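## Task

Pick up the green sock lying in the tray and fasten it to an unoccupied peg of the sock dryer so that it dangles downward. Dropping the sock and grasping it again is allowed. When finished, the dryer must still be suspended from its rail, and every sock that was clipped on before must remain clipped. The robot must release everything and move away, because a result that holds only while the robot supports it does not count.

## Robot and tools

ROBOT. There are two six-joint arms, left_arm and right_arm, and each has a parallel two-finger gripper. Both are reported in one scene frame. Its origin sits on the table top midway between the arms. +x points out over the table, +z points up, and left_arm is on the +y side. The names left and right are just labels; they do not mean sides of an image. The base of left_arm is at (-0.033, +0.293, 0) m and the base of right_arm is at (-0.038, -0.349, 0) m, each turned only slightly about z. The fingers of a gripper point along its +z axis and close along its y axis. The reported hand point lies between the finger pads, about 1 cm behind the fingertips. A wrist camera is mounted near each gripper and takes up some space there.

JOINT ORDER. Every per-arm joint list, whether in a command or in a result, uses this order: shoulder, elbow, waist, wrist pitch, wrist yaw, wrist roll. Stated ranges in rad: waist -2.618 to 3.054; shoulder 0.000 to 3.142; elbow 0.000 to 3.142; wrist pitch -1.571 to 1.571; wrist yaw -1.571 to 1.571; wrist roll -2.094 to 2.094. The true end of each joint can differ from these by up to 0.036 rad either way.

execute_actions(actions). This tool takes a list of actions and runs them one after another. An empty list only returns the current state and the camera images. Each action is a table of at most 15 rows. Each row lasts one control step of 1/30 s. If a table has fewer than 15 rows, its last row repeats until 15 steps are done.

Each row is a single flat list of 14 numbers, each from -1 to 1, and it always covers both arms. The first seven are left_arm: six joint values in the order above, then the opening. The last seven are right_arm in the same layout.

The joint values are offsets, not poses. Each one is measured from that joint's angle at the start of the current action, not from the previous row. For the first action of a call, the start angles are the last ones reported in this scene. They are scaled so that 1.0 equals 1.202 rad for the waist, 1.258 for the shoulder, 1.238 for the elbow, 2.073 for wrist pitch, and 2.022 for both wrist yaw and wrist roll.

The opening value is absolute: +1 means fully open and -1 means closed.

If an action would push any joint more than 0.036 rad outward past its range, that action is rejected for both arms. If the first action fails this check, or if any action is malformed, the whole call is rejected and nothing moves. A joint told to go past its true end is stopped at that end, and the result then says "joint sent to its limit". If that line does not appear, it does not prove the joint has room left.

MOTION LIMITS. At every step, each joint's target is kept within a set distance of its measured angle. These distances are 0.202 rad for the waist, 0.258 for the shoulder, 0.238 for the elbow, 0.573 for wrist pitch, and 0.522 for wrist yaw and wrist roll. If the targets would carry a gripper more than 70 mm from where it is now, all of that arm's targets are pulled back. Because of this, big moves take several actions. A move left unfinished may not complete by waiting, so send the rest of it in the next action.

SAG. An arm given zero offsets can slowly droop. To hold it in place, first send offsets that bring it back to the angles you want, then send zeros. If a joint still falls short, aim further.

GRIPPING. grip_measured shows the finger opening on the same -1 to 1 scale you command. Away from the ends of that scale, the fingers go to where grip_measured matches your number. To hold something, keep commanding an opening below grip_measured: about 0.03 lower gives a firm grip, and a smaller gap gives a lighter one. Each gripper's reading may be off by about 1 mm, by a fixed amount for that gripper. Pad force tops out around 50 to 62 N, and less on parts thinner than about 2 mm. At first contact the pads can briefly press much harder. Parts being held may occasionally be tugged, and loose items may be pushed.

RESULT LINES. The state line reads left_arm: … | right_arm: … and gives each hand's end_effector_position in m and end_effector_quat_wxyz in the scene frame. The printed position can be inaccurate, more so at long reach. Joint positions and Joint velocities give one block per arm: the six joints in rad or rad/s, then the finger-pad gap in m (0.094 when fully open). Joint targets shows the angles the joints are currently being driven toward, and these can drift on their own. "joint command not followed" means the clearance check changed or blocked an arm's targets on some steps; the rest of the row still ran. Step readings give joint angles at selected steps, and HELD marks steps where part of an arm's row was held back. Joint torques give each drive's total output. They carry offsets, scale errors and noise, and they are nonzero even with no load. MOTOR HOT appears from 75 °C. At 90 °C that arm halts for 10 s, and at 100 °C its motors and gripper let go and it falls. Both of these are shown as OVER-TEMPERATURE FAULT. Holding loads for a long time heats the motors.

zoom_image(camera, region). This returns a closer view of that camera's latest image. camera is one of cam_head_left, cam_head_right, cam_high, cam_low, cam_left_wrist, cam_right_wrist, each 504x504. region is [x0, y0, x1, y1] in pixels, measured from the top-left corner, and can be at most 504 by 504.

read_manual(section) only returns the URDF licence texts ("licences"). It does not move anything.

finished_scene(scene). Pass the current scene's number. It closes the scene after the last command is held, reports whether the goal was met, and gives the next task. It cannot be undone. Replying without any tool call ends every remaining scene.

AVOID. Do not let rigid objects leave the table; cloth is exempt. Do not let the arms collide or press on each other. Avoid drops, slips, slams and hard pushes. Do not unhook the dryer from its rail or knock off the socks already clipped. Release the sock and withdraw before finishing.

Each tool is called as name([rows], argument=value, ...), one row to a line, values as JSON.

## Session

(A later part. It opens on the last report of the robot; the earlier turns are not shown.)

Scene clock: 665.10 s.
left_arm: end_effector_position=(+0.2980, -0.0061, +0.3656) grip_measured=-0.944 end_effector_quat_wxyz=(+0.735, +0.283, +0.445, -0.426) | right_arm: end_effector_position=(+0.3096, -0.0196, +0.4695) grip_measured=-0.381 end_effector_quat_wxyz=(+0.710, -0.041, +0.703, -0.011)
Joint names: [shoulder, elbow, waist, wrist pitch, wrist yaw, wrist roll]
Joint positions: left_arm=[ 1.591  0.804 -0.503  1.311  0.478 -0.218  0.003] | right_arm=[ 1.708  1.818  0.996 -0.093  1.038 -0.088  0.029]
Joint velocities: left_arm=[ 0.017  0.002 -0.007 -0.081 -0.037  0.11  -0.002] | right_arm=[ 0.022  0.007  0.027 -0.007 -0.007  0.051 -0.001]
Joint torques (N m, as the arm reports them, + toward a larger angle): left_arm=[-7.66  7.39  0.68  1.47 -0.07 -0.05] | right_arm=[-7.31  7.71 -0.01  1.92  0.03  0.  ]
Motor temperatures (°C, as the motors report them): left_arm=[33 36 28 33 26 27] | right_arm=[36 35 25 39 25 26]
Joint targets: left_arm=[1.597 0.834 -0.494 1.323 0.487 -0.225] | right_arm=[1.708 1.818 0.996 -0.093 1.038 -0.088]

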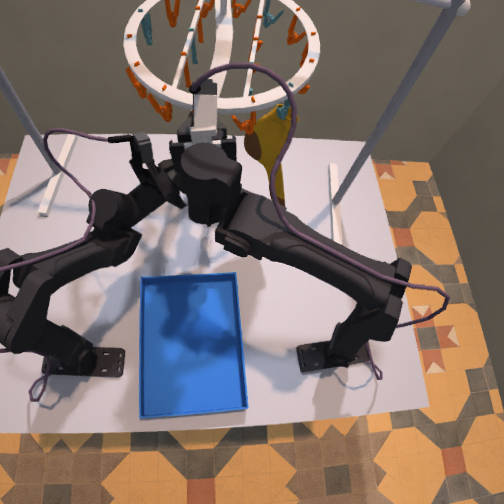

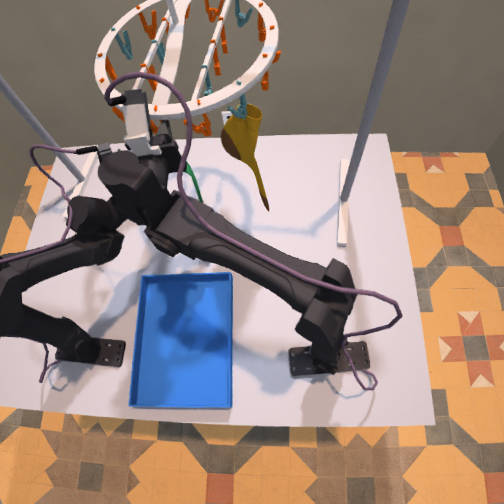

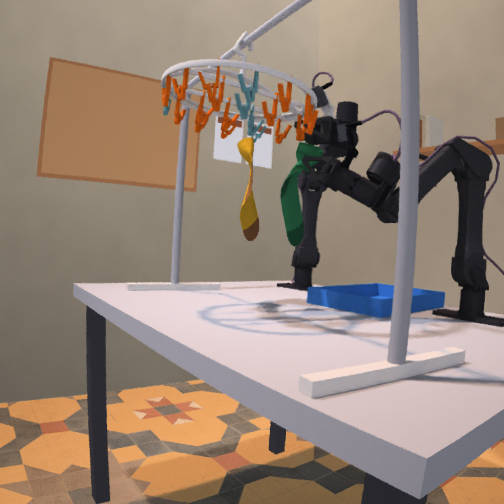

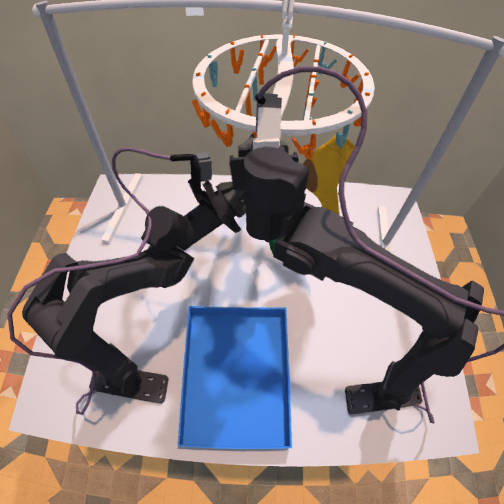

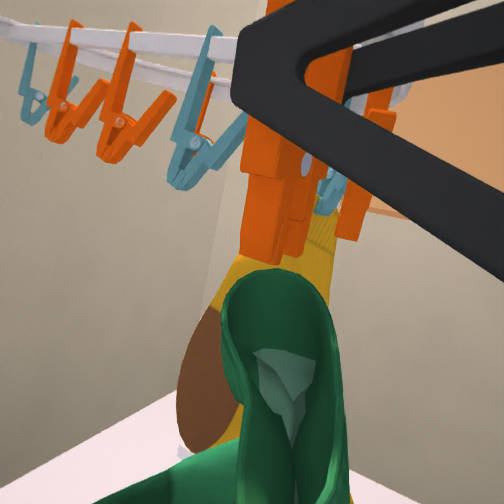

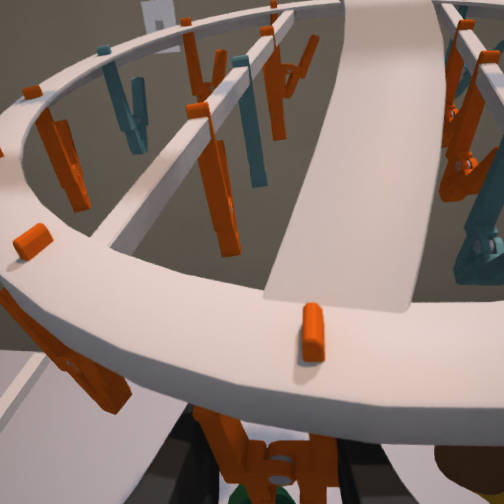

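execute_actions([
  [[-0.002,0.03,0.008,-0.004,0.005,0,-1,0,0,0,0,0,0,-0.4],[-0.004,0.034,0.009,-0.009,0.006,0,-1,0,0,0,0,0,0,-0.4],[-0.007,0.039,0.01,-0.014,0.007,0,-1,0,0,0,0,0,0,-0.4],[-0.009,0.043,0.011,-0.019,0.008,0,-1,0,0,0,0,0,0,-0.4],[-0.011,0.047,0.012,-0.024,0.009,0,-1,0,0,0,0,0,0,-0.4],[-0.013,0.052,0.013,-0.028,0.009,0,-1,0,0,0,0,0,0,-0.4],[-0.015,0.056,0.013,-0.032,0.009,0,-1,0,0,0,0,0,0,-0.4],[-0.017,0.06,0.013,-0.036,0.009,0,-1,0,0,0,0,0,0,-0.4]],
])

execute_actions(actions=[])

zoom_image(camera="cam_left_wrist", region=[200, 170, 380, 350])

zoom_image(camera="cam_right_wrist", region=[180, 404, 380, 504])

Scene clock: 726.70 s.
left_arm: end_effector_position=(+0.3029, -0.0107, +0.3731) grip_measured=-0.944 end_effector_quat_wxyz=(+0.731, +0.287, +0.449, -0.427) | right_arm: end_effector_position=(+0.3096, -0.0196, +0.4695) grip_measured=-0.381 end_effector_quat_wxyz=(+0.710, -0.041, +0.703, -0.011)
Joint names: [shoulder, elbow, waist, wrist pitch, wrist yaw, wrist roll]
Joint positions: left_arm=[ 1.591  0.85  -0.503  1.253  0.487 -0.218  0.003] | right_arm=[ 1.708  1.818  0.996 -0.093  1.038 -0.088  0.029]
Joint velocities: left_arm=[ 0.002 -0.022 -0.012 -0.037  0.007 -0.081 -0.001] | right_arm=[-0.002 -0.012 -0.032 -0.11   0.037 -0.022 -0.   ]
Joint torques (N m, as the arm reports them, + toward a larger angle): left_arm=[-10.15   7.3    1.25   1.25  -0.07   0.04] | right_arm=[-7.31  7.72  0.    1.92  0.04  0.  ]
Motor temperatures (°C, as the motors report them): left_arm=[33 38 28 34 26 27] | right_arm=[36 35 25 40 25 26]
Joint targets: left_arm=[1.570 0.878 -0.487 1.236 0.496 -0.218] | right_arm=[1.708 1.818 0.996 -0.093 1.038 -0.088]
Step readings (joint positions):
0: left_arm=[1.591 0.804 -0.503 1.311 0.478 -0.218] | right_arm=[1.708 1.818 0.996 -0.093 1.038 -0.088]
1: left_arm=[1.591 0.804 -0.503 1.311 0.478 -0.218] | right_arm=[1.708 1.818 0.996 -0.093 1.038 -0.088]
2: left_arm=[1.591 0.805 -0.503 1.309 0.479 -0.218] | right_arm=[1.708 1.818 0.996 -0.093 1.038 -0.088]
4: left_arm=[1.591 0.814 -0.503 1.300 0.481 -0.218] | right_arm=[1.708 1.818 0.996 -0.093 1.038 -0.088]
8: left_arm=[1.591 0.840 -0.503 1.277 0.485 -0.218] | right_arm=[1.708 1.818 0.996 -0.093 1.038 -0.088]
15: Joint positions above

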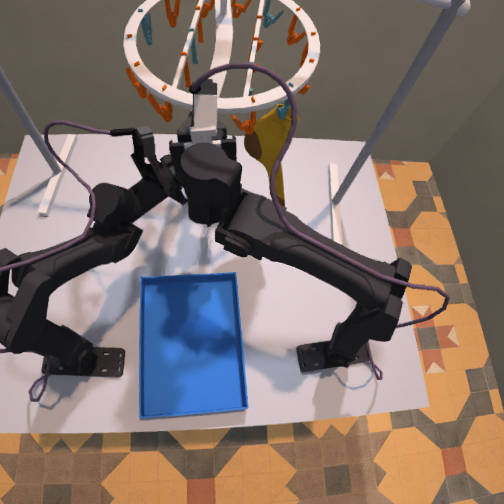

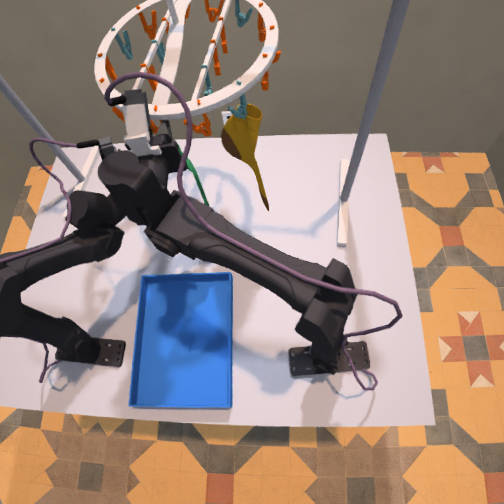

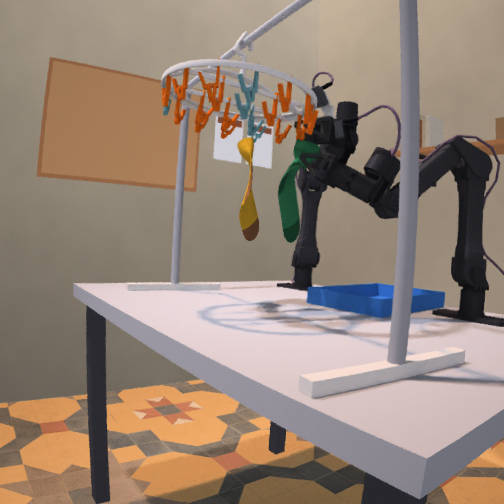

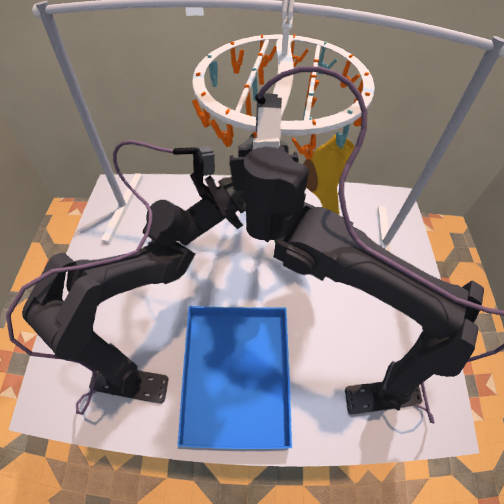

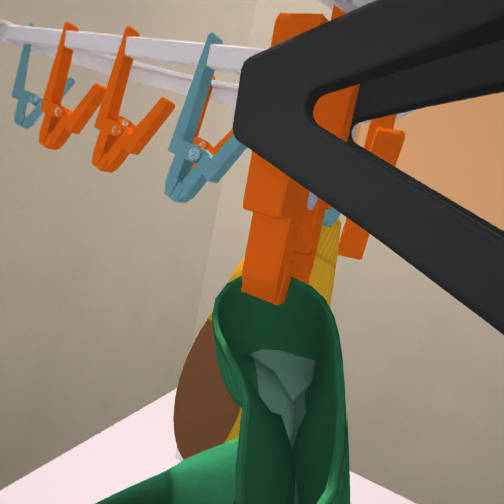

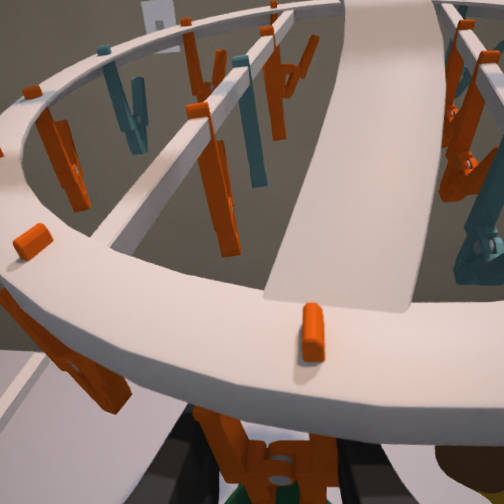

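Scene clock: 726.70 s.
left_arm: end_effector_position=(+0.3029, -0.0107, +0.3731) grip_measured=-0.944 end_effector_quat_wxyz=(+0.731, +0.287, +0.449, -0.427) | right_arm: end_effector_position=(+0.3096, -0.0196, +0.4695) grip_measured=-0.381 end_effector_quat_wxyz=(+0.710, -0.041, +0.703, -0.011)
Joint names: [shoulder, elbow, waist, wrist pitch, wrist yaw, wrist roll]
Joint positions: left_arm=[ 1.591  0.85  -0.503  1.253  0.487 -0.218  0.003] | right_arm=[ 1.708  1.818  0.996 -0.093  1.038 -0.088  0.029]
Joint velocities: left_arm=[ 0.002 -0.022 -0.012 -0.037  0.007 -0.081 -0.001] | right_arm=[-0.002 -0.012 -0.032 -0.11   0.037 -0.022 -0.   ]
Joint torques (N m, as the arm reports them, + toward a larger angle): left_arm=[-10.15   7.3    1.25   1.25  -0.07   0.04] | right_arm=[-7.31  7.72  0.    1.92  0.04  0.  ]
Motor temperatures (°C, as the motors report them): left_arm=[33 38 28 34 26 27] | right_arm=[36 35 25 40 25 26]
Joint targets: left_arm=[1.570 0.878 -0.487 1.236 0.496 -0.218] | right_arm=[1.708 1.818 0.996 -0.093 1.038 -0.088]

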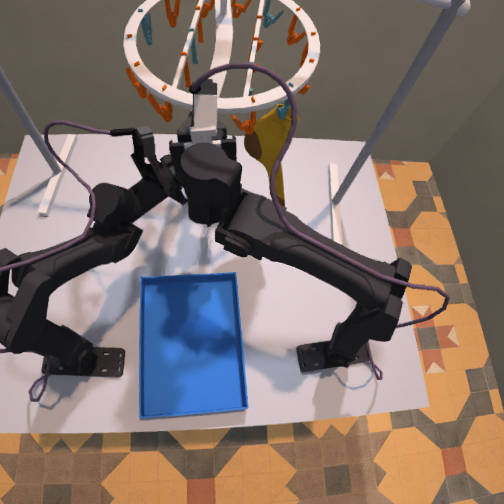

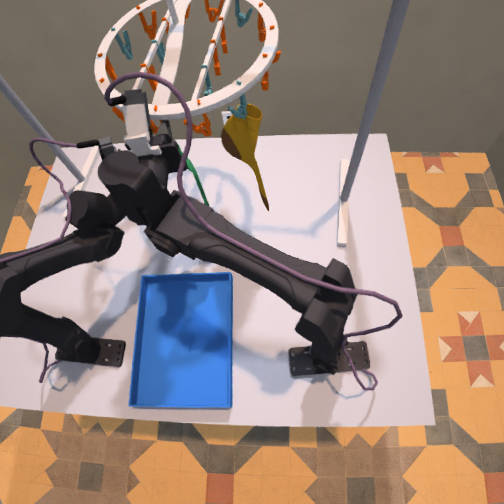

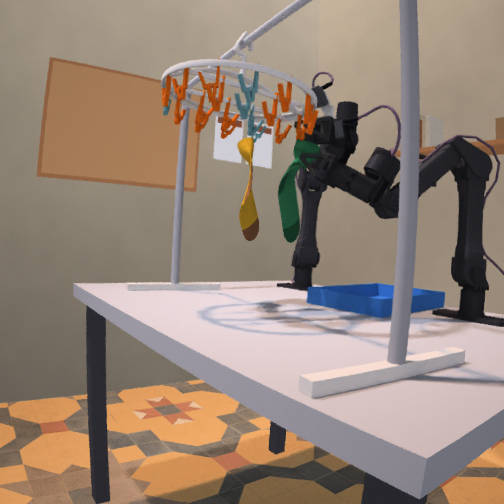

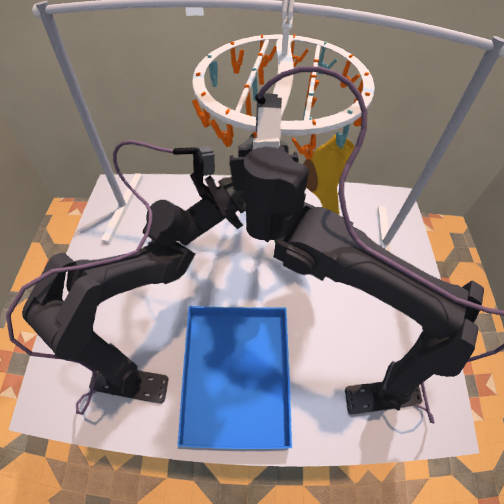

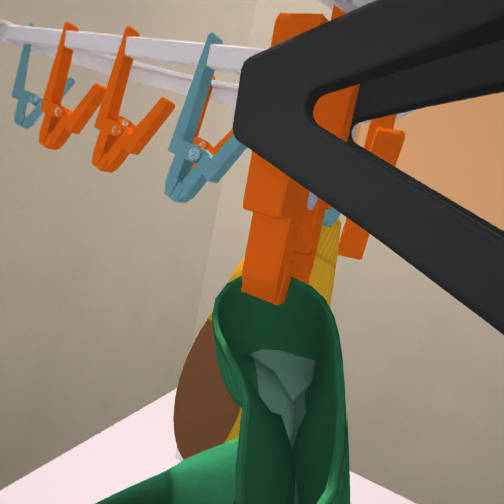

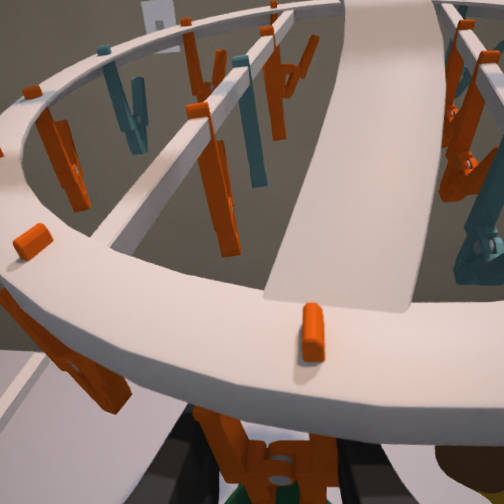

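Region (200, 170, 380, 350) of cam_left_wrist's 504x504 image, scaled by 2.800, with more detail than that image has.

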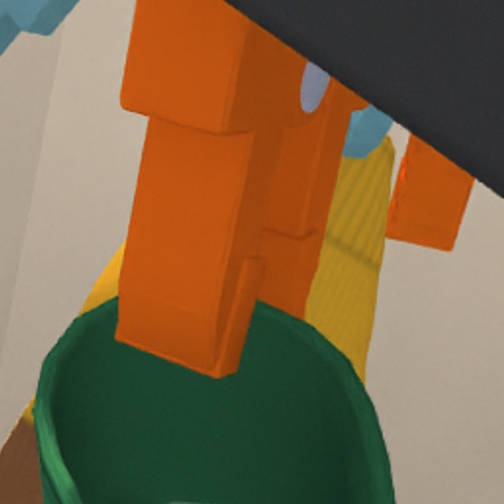

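Region (180, 404, 380, 504) of cam_right_wrist's 504x504 image, scaled by 2.520, with more detail than that image has.

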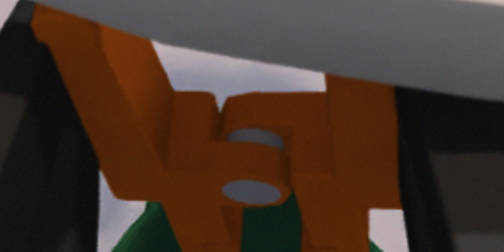

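execute_actions([
  [[0,0.026,0,-0.01,0.004,0,-1,0,0,0,0,0,0,-0.4],[0,0.031,0,-0.013,0.004,0,-1,0,0,0,0,0,0,-0.4],[0,0.036,0,-0.016,0.004,0,-1,0,0,0,0,0,0,-0.4],[0,0.041,0,-0.019,0.004,0,-1,0,0,0,0,0,0,-0.4],[0,0.046,0,-0.022,0.004,0,-1,0,0,0,0,0,0,-0.4],[0,0.051,0,-0.025,0.004,0,-1,0,0,0,0,0,0,-0.4]],
])

zoom_image(camera="cam_left_wrist", region=[200, 170, 380, 350])

zoom_image(camera="cam_right_wrist", region=[180, 404, 380, 504])

Scene clock: 736.10 s.
left_arm: end_effector_position=(+0.3065, -0.0131, +0.3806) grip_measured=-0.944 end_effector_quat_wxyz=(+0.730, +0.287, +0.450, -0.427) | right_arm: end_effector_position=(+0.3096, -0.0196, +0.4695) grip_measured=-0.381 end_effector_quat_wxyz=(+0.710, -0.041, +0.703, -0.011)
Joint names: [shoulder, elbow, waist, wrist pitch, wrist yaw, wrist roll]
Joint positions: left_arm=[ 1.591  0.886 -0.503  1.215  0.488 -0.218  0.003] | right_arm=[ 1.708  1.818  0.996 -0.093  1.038 -0.088  0.029]
Joint velocities: left_arm=[-0.002 -0.017 -0.007 -0.007 -0.037 -0.081  0.   ] | right_arm=[ 0.002 -0.007 -0.017 -0.007 -0.051  0.007 -0.   ]
Joint torques (N m, as the arm reports them, + toward a larger angle): left_arm=[-8.44  7.36  0.06  1.26 -0.09  0.03] | right_arm=[-7.32  7.7   0.    1.92  0.03 -0.01]
Motor temperatures (°C, as the motors report them): left_arm=[34 38 28 34 26 27] | right_arm=[36 35 25 40 25 26]
Joint targets: left_arm=[1.591 0.913 -0.503 1.202 0.495 -0.218] | right_arm=[1.708 1.818 0.996 -0.093 1.038 -0.088]
Step readings (joint positions):
0: left_arm=[1.591 0.850 -0.503 1.246 0.487 -0.218] | right_arm=[1.708 1.818 0.996 -0.093 1.038 -0.088]
1: left_arm=[1.591 0.850 -0.503 1.246 0.487 -0.218] | right_arm=[1.708 1.818 0.996 -0.093 1.038 -0.088]
2: left_arm=[1.591 0.850 -0.503 1.245 0.487 -0.218] | right_arm=[1.708 1.818 0.996 -0.093 1.038 -0.088]
4: left_arm=[1.591 0.856 -0.503 1.237 0.488 -0.218] | right_arm=[1.708 1.818 0.996 -0.093 1.038 -0.088]
8: left_arm=[1.591 0.880 -0.503 1.222 0.488 -0.218] | right_arm=[1.708 1.818 0.996 -0.093 1.038 -0.088]
15: Joint positions above

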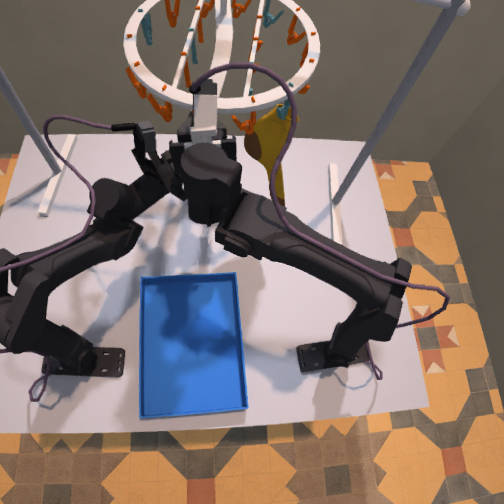

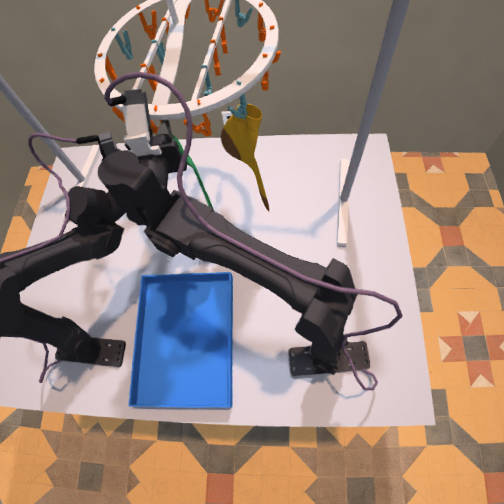

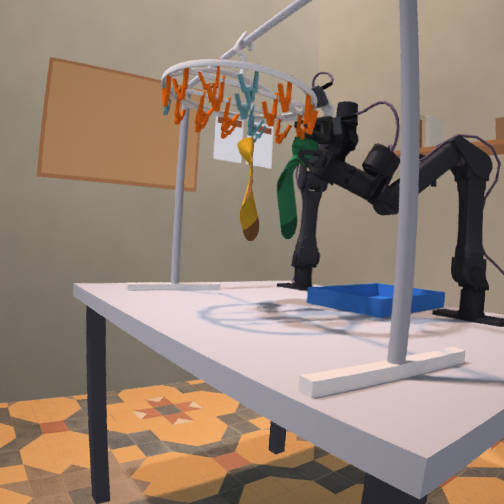

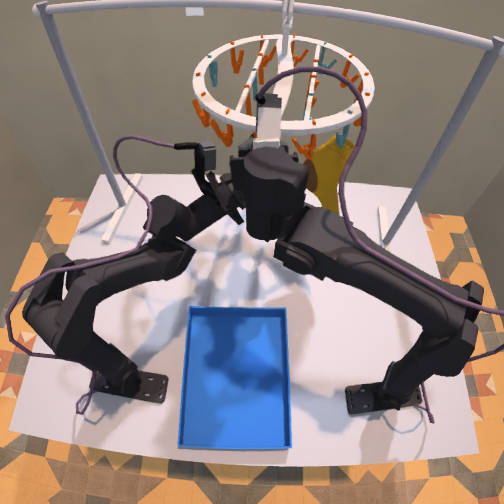

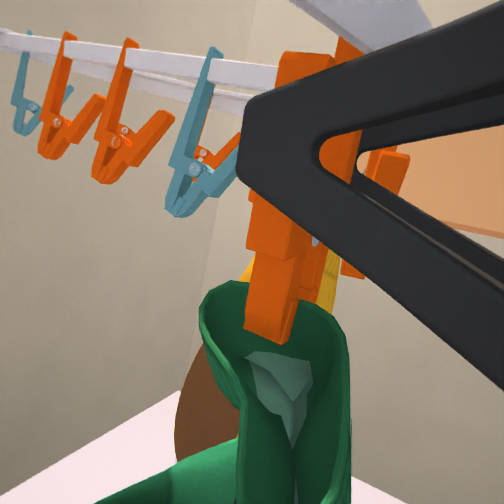

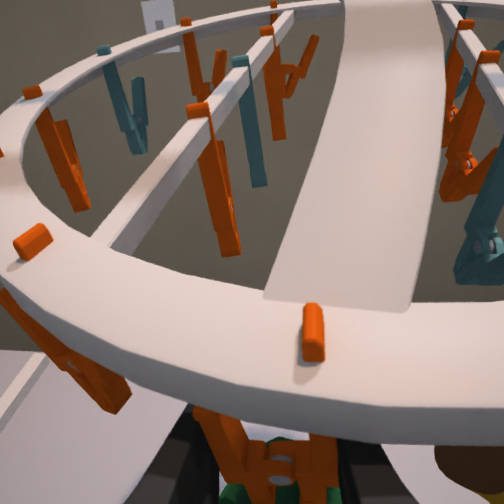

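Region (200, 170, 380, 350) of cam_left_wrist's 504x504 image, scaled by 2.800, with more detail than that image has.

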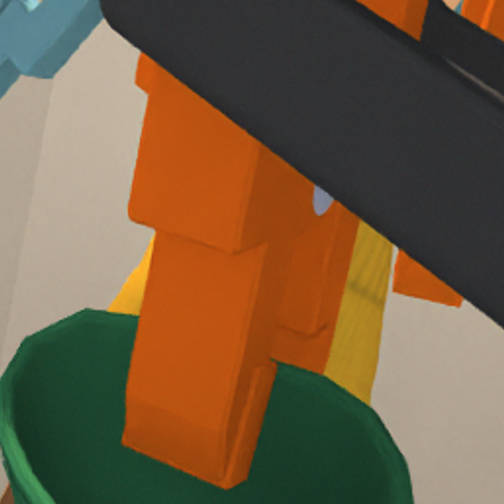

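Region (180, 404, 380, 504) of cam_right_wrist's 504x504 image, scaled by 2.520, with more detail than that image has.

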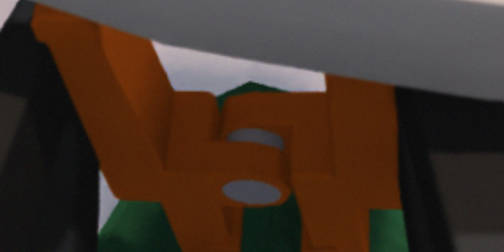

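execute_actions([
  [[0,0,0,0,0,0,-1,0,0,0,0,0,0,-0.38],[0,0,0,0,0,0,-1,0,0,0,0,0,0,-0.35],[0,0,0,0,0,0,-1,0,0,0,0,0,0,-0.32],[0,0,0,0,0,0,-1,0,0,0,0,0,0,-0.29],[0,0,0,0,0,0,-1,0,0,0,0,0,0,-0.26],[0,0,0,0,0,0,-1,0,0,0,0,0,0,-0.23],[0,0,0,0,0,0,-1,0,0,0,0,0,0,-0.2],[0,0,0,0,0,0,-1,0,0,0,0,0,0,-0.17],[0,0,0,0,0,0,-1,0,0,0,0,0,0,-0.14],[0,0,0,0,0,0,-1,0,0,0,0,0,0,-0.11],[0,0,0,0,0,0,-1,0,0,0,0,0,0,-0.08],[0,0,0,0,0,0,-1,0,0,0,0,0,0,-0.05],[0,0,0,0,0,0,-1,0,0,0,0,0,0,-0.02],[0,0,0,0,0,0,-1,0,0,0,0,0,0,0.01],[0,0,0,0,0,0,-1,0,0,0,0,0,0,0.04]],
  [[0,0,0,0,0,0,-1,0,0,0,0,0,0,0.08],[0,0,0,0,0,0,-1,0,0,0,0,0,0,0.12],[0,0,0,0,0,0,-1,0,0,0,0,0,0,0.16],[0,0,0,0,0,0,-1,0,0,0,0,0,0,0.2],[0,0,0,0,0,0,-1,0,0,0,0,0,0,0.24],[0,0,0,0,0,0,-1,0,0,0,0,0,0,0.28],[0,0,0,0,0,0,-1,0,0,0,0,0,0,0.32],[0,0,0,0,0,0,-1,0,0,0,0,0,0,0.35]],
])

zoom_image(camera="cam_left_wrist", region=[180, 150, 400, 370])

Scene clock: 744.70 s.
left_arm: end_effector_position=(+0.3068, -0.0133, +0.3799) grip_measured=-0.944 end_effector_quat_wxyz=(+0.729, +0.287, +0.451, -0.427) | right_arm: end_effector_position=(+0.3096, -0.0197, +0.4695) grip_measured=+0.347 end_effector_quat_wxyz=(+0.710, -0.041, +0.703, -0.011)
Joint names: [shoulder, elbow, waist, wrist pitch, wrist yaw, wrist roll]
Joint positions: left_arm=[ 1.591  0.886 -0.503  1.211  0.488 -0.218  0.003] | right_arm=[ 1.708  1.818  0.996 -0.093  1.039 -0.088  0.063]
Joint velocities: left_arm=[ 0.012 -0.002  0.022  0.022 -0.037  0.007  0.   ] | right_arm=[-0.002 -0.007  0.002 -0.037 -0.051  0.066  0.   ]
Joint torques (N m, as the arm reports them, + toward a larger angle): left_arm=[-8.39  5.57  0.07  1.37 -0.18  0.03] | right_arm=[-7.33  7.71  0.    1.93  0.04  0.  ]
Motor temperatures (°C, as the motors report them): left_arm=[34 38 28 34 26 27] | right_arm=[36 35 25 40 25 26]
Joint targets: left_arm=[1.591 0.886 -0.503 1.211 0.488 -0.218] | right_arm=[1.708 1.818 0.996 -0.093 1.039 -0.088]
Step readings (joint positions; steps 1 to 15: 1st action; 16 to 30: 2nd action):
0: left_arm=[1.591 0.886 -0.503 1.211 0.488 -0.218] | right_arm=[1.708 1.818 0.996 -0.093 1.038 -0.088]
1: left_arm=[1.591 0.886 -0.503 1.211 0.488 -0.218] | right_arm=[1.708 1.818 0.996 -0.093 1.038 -0.088]
2: left_arm=[1.591 0.886 -0.503 1.211 0.488 -0.218] | right_arm=[1.708 1.818 0.996 -0.093 1.038 -0.088]
4: left_arm=[1.591 0.886 -0.503 1.211 0.488 -0.218] | right_arm=[1.708 1.818 0.996 -0.093 1.038 -0.088]
8: left_arm=[1.591 0.886 -0.503 1.211 0.488 -0.218] | right_arm=[1.708 1.818 0.996 -0.093 1.038 -0.088]
15: left_arm=[1.591 0.886 -0.503 1.211 0.488 -0.218] | right_arm=[1.708 1.818 0.996 -0.093 1.039 -0.088]
16: left_arm=[1.591 0.886 -0.503 1.211 0.488 -0.218] | right_arm=[1.708 1.818 0.996 -0.093 1.039 -0.088]
17: left_arm=[1.591 0.886 -0.503 1.211 0.488 -0.218] | right_arm=[1.708 1.818 0.996 -0.093 1.039 -0.088]
19: left_arm=[1.591 0.886 -0.503 1.211 0.488 -0.218] | right_arm=[1.708 1.818 0.996 -0.093 1.039 -0.088]
23: left_arm=[1.591 0.886 -0.503 1.211 0.488 -0.218] | right_arm=[1.708 1.818 0.996 -0.093 1.039 -0.088]
30: Joint positions above

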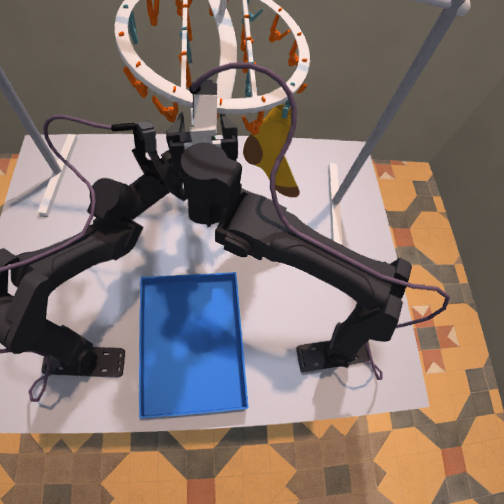

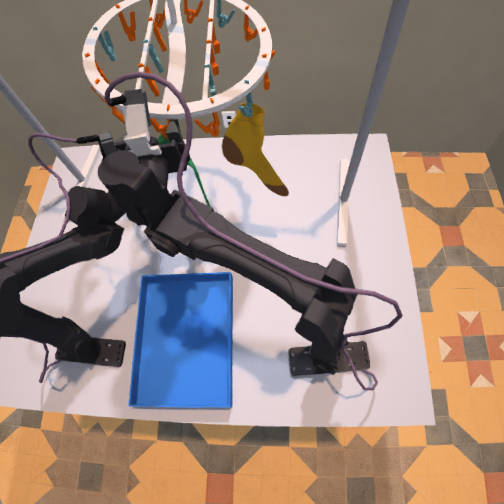

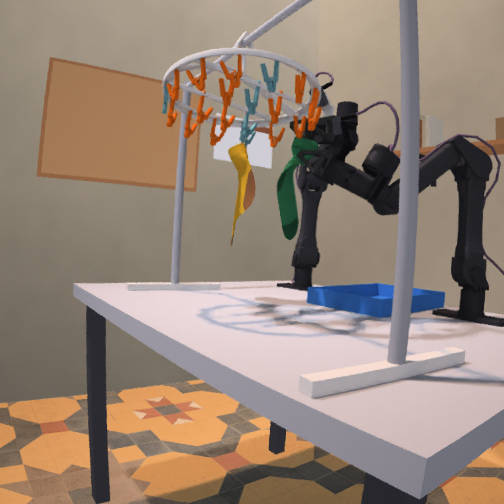

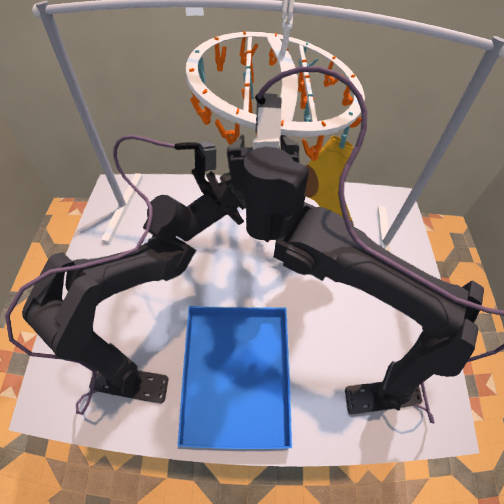

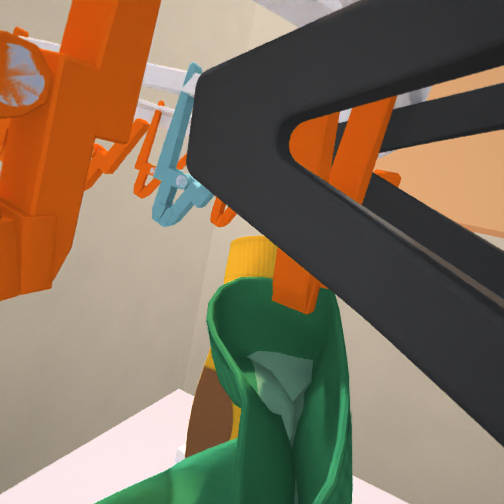

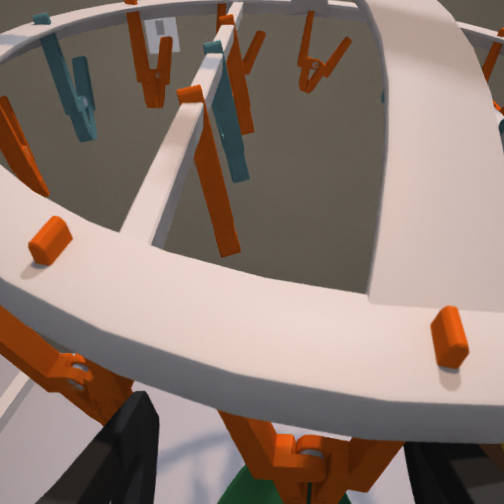

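Region (180, 150, 400, 370) of cam_left_wrist's 504x504 image, scaled by 2.291, with more detail than that image has.

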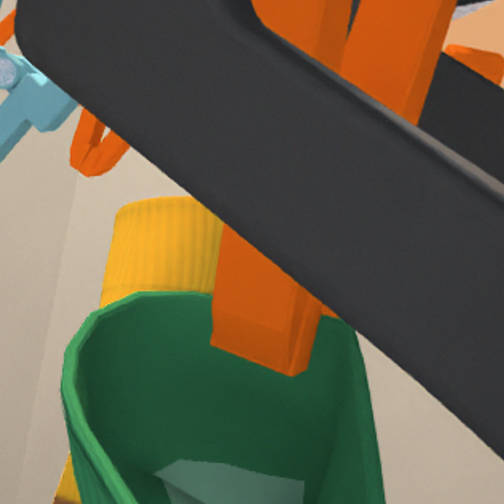

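zoom_image(camera="cam_high", region=[250, 60, 370, 180])

zoom_image(camera="cam_right_wrist", region=[180, 300, 504, 504])

Region (250, 60, 370, 180) of cam_high's 504x504 image, scaled by 4.200, with more detail than that image has.

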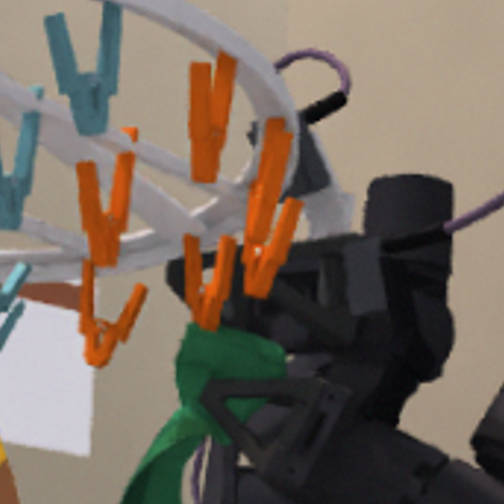

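Region (180, 300, 504, 504) of cam_right_wrist's 504x504 image, scaled by 1.556, with more detail than that image has; it fills the top 317 rows of this view, and the rest is white.

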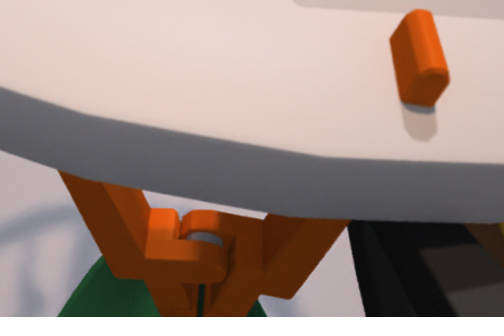

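execute_actions([
  [[0,0,0,0,0,0,-0.97,0,0,0,0,0,0,0.35],[0,0,0,0,0,0,-0.94,0,0,0,0,0,0,0.35],[0,0,0,0,0,0,-0.91,0,0,0,0,0,0,0.35],[0,0,0,0,0,0,-0.88,0,0,0,0,0,0,0.35],[0,0,0,0,0,0,-0.85,0,0,0,0,0,0,0.35],[0,0,0,0,0,0,-0.82,0,0,0,0,0,0,0.35],[0,0,0,0,0,0,-0.79,0,0,0,0,0,0,0.35],[0,0,0,0,0,0,-0.76,0,0,0,0,0,0,0.35],[0,0,0,0,0,0,-0.73,0,0,0,0,0,0,0.35],[0,0,0,0,0,0,-0.7,0,0,0,0,0,0,0.35],[0,0,0,0,0,0,-0.67,0,0,0,0,0,0,0.35],[0,0,0,0,0,0,-0.64,0,0,0,0,0,0,0.35],[0,0,0,0,0,0,-0.6,0,0,0,0,0,0,0.35]],
])

zoom_image(camera="cam_high", region=[230, 60, 390, 260])

Scene clock: 753.60 s.
left_arm: end_effector_position=(+0.3068, -0.0133, +0.3799) grip_measured=-0.603 end_effector_quat_wxyz=(+0.729, +0.287, +0.451, -0.427) | right_arm: end_effector_position=(+0.3096, -0.0197, +0.4695) grip_measured=+0.347 end_effector_quat_wxyz=(+0.710, -0.041, +0.703, -0.011)
Joint names: [shoulder, elbow, waist, wrist pitch, wrist yaw, wrist roll]
Joint positions: left_arm=[ 1.591  0.886 -0.503  1.211  0.488 -0.218  0.019] | right_arm=[ 1.708  1.818  0.996 -0.093  1.039 -0.088  0.063]
Joint velocities: left_arm=[ 0.002  0.002 -0.002 -0.007 -0.037  0.037  0.002] | right_arm=[ 0.012  0.002  0.007  0.037  0.051 -0.022 -0.001]
Joint torques (N m, as the arm reports them, + toward a larger angle): left_arm=[-8.45  5.57  0.    1.36 -0.15  0.02] | right_arm=[-7.28  7.71  0.    1.92  0.04  0.  ]
Motor temperatures (°C, as the motors report them): left_arm=[34 37 28 34 26 27] | right_arm=[36 35 25 40 25 26]
Joint targets: left_arm=[1.591 0.886 -0.503 1.211 0.488 -0.218] | right_arm=[1.708 1.818 0.996 -0.093 1.039 -0.088]
Step readings (joint positions):
0: left_arm=[1.591 0.886 -0.503 1.211 0.488 -0.218] | right_arm=[1.708 1.818 0.996 -0.093 1.039 -0.088]
1: left_arm=[1.591 0.886 -0.503 1.211 0.488 -0.218] | right_arm=[1.708 1.818 0.996 -0.093 1.039 -0.088]
2: left_arm=[1.591 0.886 -0.503 1.211 0.488 -0.218] | right_arm=[1.708 1.818 0.996 -0.093 1.039 -0.088]
4: left_arm=[1.591 0.886 -0.503 1.211 0.488 -0.218] | right_arm=[1.708 1.818 0.996 -0.093 1.039 -0.088]
8: left_arm=[1.591 0.886 -0.503 1.211 0.488 -0.218] | right_arm=[1.708 1.818 0.996 -0.093 1.039 -0.088]
15: Joint positions above

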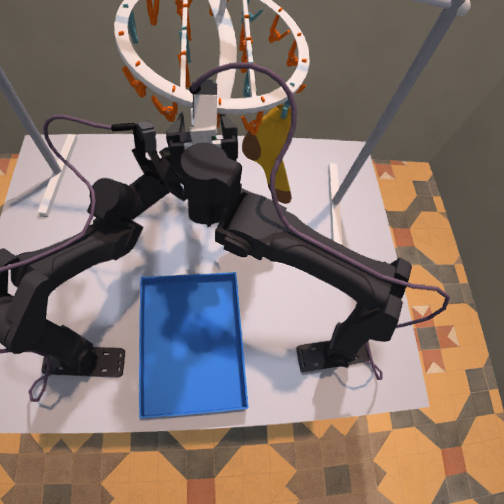

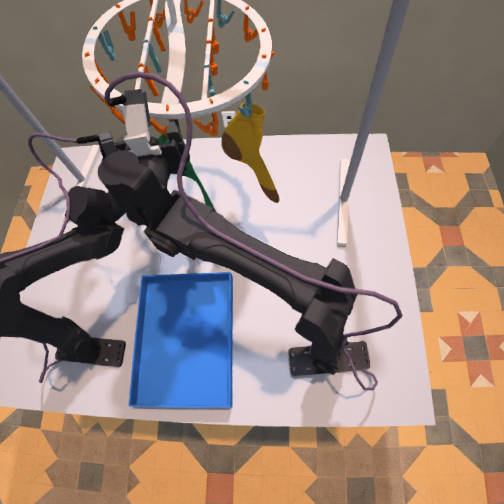

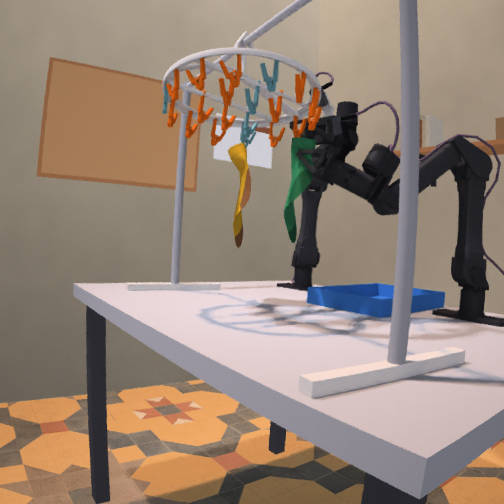

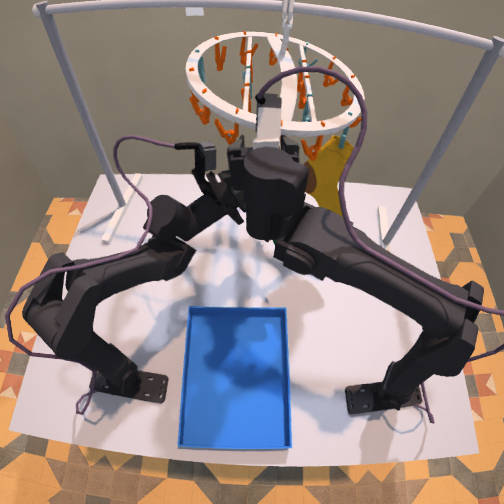

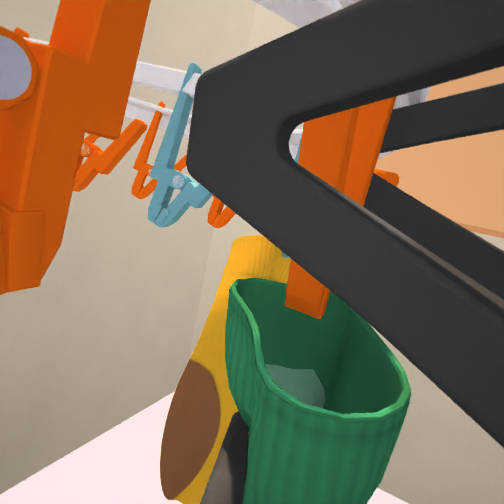

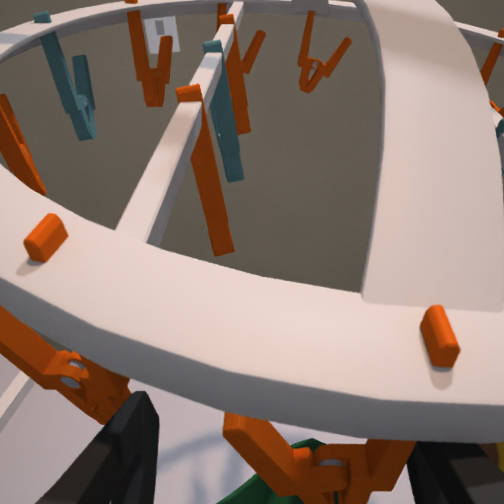

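Region (230, 60, 390, 260) of cam_high's 504x504 image, scaled by 2.520, with more detail than that image has; it fills the left 403 columns of this view, and the rest is white.

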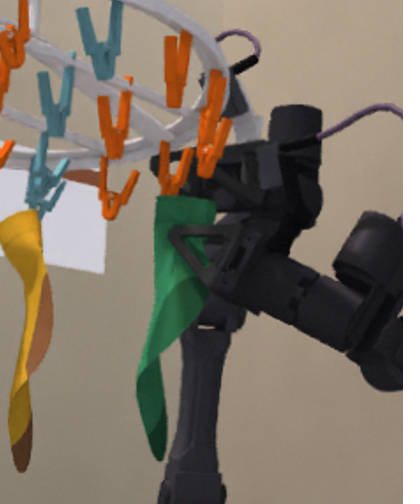

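execute_actions([
  [[0,0,0,0,0,0,-0.55,0,0,0,0,0,0,0.36],[0,0,0,0,0,0,-0.5,0,0,0,0,0,0,0.37],[0,0,0,0,0,0,-0.45,0,0,0,0,0,0,0.38],[-0.004,-0.008,0.004,0.004,0.003,-0.002,-0.4,0,0,0,0,0,0,0.39],[-0.008,-0.016,0.008,0.008,0.005,-0.003,-0.36,0,0,0,0,0,0,0.4],[-0.012,-0.024,0.011,0.011,0.007,-0.004,-0.33,0,0,0,0,0,0,0.41],[-0.016,-0.032,0.015,0.015,0.009,-0.006,-0.3,0,0,0,0,0,0,0.42],[-0.02,-0.04,0.019,0.018,0.012,-0.007,-0.3,0,0,0,0,0,0,0.43],[-0.024,-0.048,0.023,0.022,0.014,-0.009,-0.3,0,0,0,0,0,0,0.44],[-0.028,-0.056,0.026,0.025,0.016,-0.01,-0.3,0,0,0,0,0,0,0.45],[-0.032,-0.064,0.03,0.029,0.018,-0.012,-0.3,0,0,0,0,0,0,0.45],[-0.036,-0.072,0.034,0.032,0.021,-0.013,-0.3,0,0,0,0,0,0,0.45],[-0.041,-0.082,0.038,0.036,0.023,-0.015,-0.3,0,0,0,0,0,0,0.45],[-0.046,-0.091,0.042,0.04,0.026,-0.016,-0.3,0,0,0,0,0,0,0.45],[-0.05,-0.1,0.046,0.044,0.028,-0.018,-0.3,0,0,0,0,0,0,0.45]],
  [[-0.006,-0.01,0.005,0.005,0.003,-0.002,-0.3,0,0,0,0,0,0,0.45],[-0.012,-0.02,0.01,0.01,0.007,-0.004,-0.3,0,0,0,0,0,0,0.45],[-0.018,-0.03,0.015,0.015,0.01,-0.006,-0.3,0,0,0,0,0,0,0.45],[-0.024,-0.04,0.02,0.02,0.013,-0.008,-0.3,0,0,0,0,0,0,0.45],[-0.03,-0.05,0.025,0.025,0.017,-0.01,-0.3,0,0,0,0,0,0,0.45],[-0.036,-0.06,0.03,0.03,0.02,-0.012,-0.3,0,0,0,0,0,0,0.45],[-0.042,-0.07,0.035,0.035,0.023,-0.014,-0.3,0,0,0,0,0,0,0.45],[-0.048,-0.08,0.04,0.04,0.027,-0.016,-0.3,0,0,0,0,0,0,0.45],[-0.054,-0.09,0.045,0.045,0.03,-0.018,-0.3,0,0,0,0,0,0,0.45],[-0.06,-0.1,0.05,0.05,0.033,-0.02,-0.3,0,0,0,0,0,0,0.45]],
])

Scene clock: 768.30 s.
left_arm: end_effector_position=(+0.2877, +0.0257, +0.3528) grip_measured=-0.302 end_effector_quat_wxyz=(+0.726, +0.289, +0.455, -0.427) | right_arm: end_effector_position=(+0.3096, -0.0197, +0.4695) grip_measured=+0.447 end_effector_quat_wxyz=(+0.710, -0.041, +0.703, -0.011)
Joint names: [shoulder, elbow, waist, wrist pitch, wrist yaw, wrist roll]
Joint positions: left_arm=[ 1.512  0.688 -0.417  1.343  0.565 -0.263  0.033] | right_arm=[ 1.708  1.818  0.996 -0.093  1.039 -0.088  0.068]
Joint velocities: left_arm=[-0.027 -0.002 -0.022  0.081  0.051 -0.007  0.001] | right_arm=[ 0.002 -0.007  0.002 -0.007 -0.007 -0.022  0.   ]
Joint torques (N m, as the arm reports them, + toward a larger angle): left_arm=[-8.93  4.2   0.88  1.35 -0.09 -0.05] | right_arm=[-7.32  7.72 -0.01  1.92  0.03 -0.01]
Motor temperatures (°C, as the motors report them): left_arm=[34 37 28 34 26 27] | right_arm=[37 35 25 40 25 26]
Joint targets: left_arm=[1.490 0.673 -0.407 1.364 0.583 -0.275] | right_arm=[1.708 1.818 0.996 -0.093 1.039 -0.088]
Step readings (joint positions; steps 1 to 15: 1st action; 16 to 30: 2nd action):
0: left_arm=[1.591 0.886 -0.503 1.211 0.488 -0.218] | right_arm=[1.708 1.818 0.996 -0.093 1.039 -0.088]
1: left_arm=[1.591 0.886 -0.503 1.211 0.488 -0.218] | right_arm=[1.708 1.818 0.996 -0.093 1.039 -0.088]
2: left_arm=[1.591 0.886 -0.503 1.211 0.488 -0.218] | right_arm=[1.708 1.818 0.996 -0.093 1.039 -0.088]
4: left_arm=[1.591 0.886 -0.503 1.211 0.488 -0.218] | right_arm=[1.708 1.818 0.996 -0.093 1.039 -0.088]
8: left_arm=[1.591 0.874 -0.500 1.226 0.492 -0.219] | right_arm=[1.708 1.818 0.996 -0.093 1.039 -0.088]
15: left_arm=[1.565 0.796 -0.467 1.261 0.516 -0.235] | right_arm=[1.708 1.818 0.996 -0.093 1.039 -0.088]
16: left_arm=[1.562 0.790 -0.464 1.265 0.518 -0.235] | right_arm=[1.708 1.818 0.996 -0.093 1.039 -0.088]
17: left_arm=[1.562 0.789 -0.464 1.267 0.518 -0.235] | right_arm=[1.708 1.818 0.996 -0.093 1.039 -0.088]
19: left_arm=[1.561 0.783 -0.463 1.274 0.521 -0.237] | right_arm=[1.708 1.818 0.996 -0.093 1.039 -0.088]
23: left_arm=[1.543 0.736 -0.443 1.299 0.539 -0.247] | right_arm=[1.708 1.818 0.996 -0.093 1.039 -0.088]
30: Joint positions above

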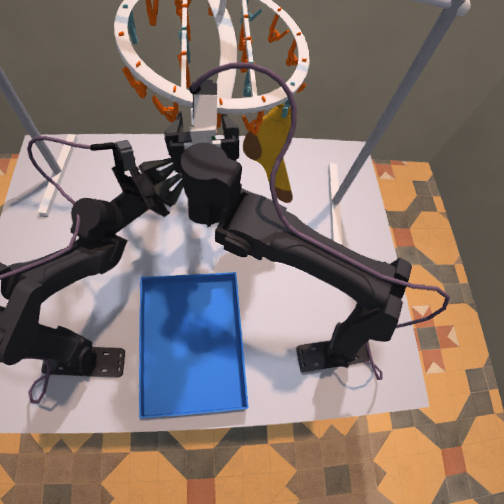

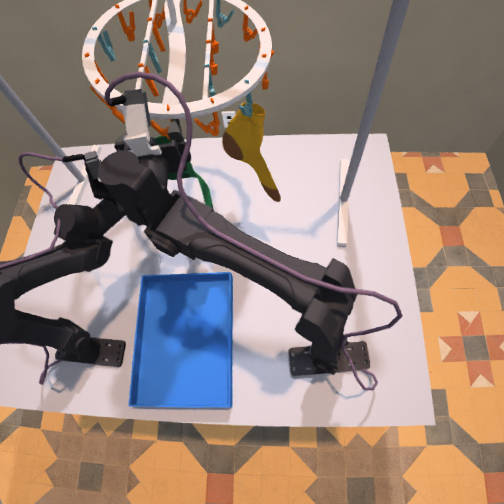

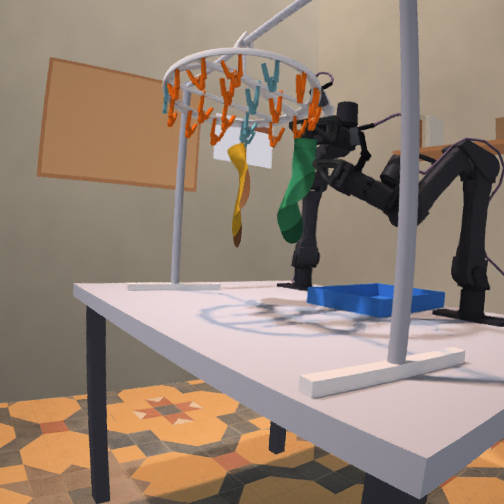

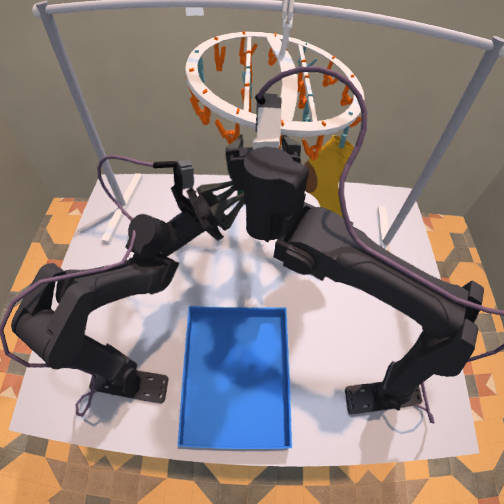

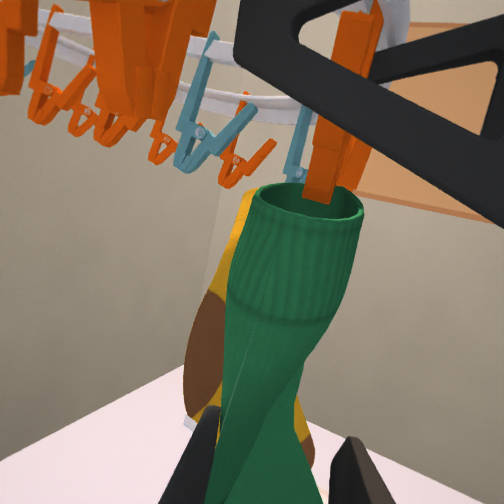

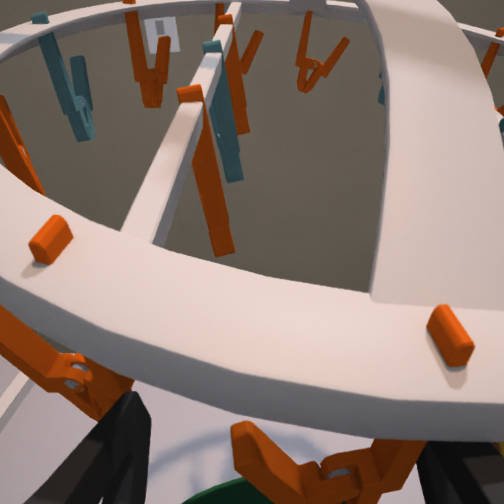

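zoom_image(camera="cam_left_wrist", region=[230, 110, 390, 270])

Region (230, 110, 390, 270) of cam_left_wrist's 504x504 image, scaled by 3.150, with more detail than that image has.

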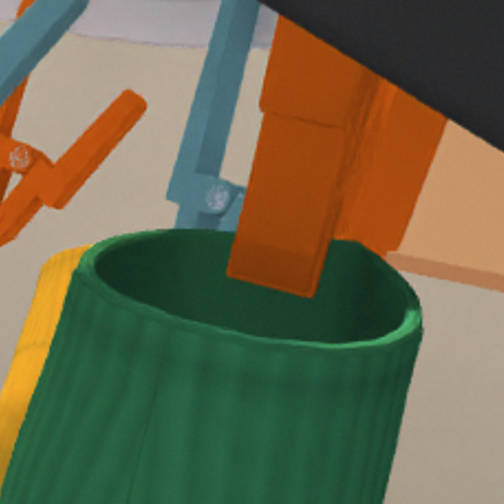

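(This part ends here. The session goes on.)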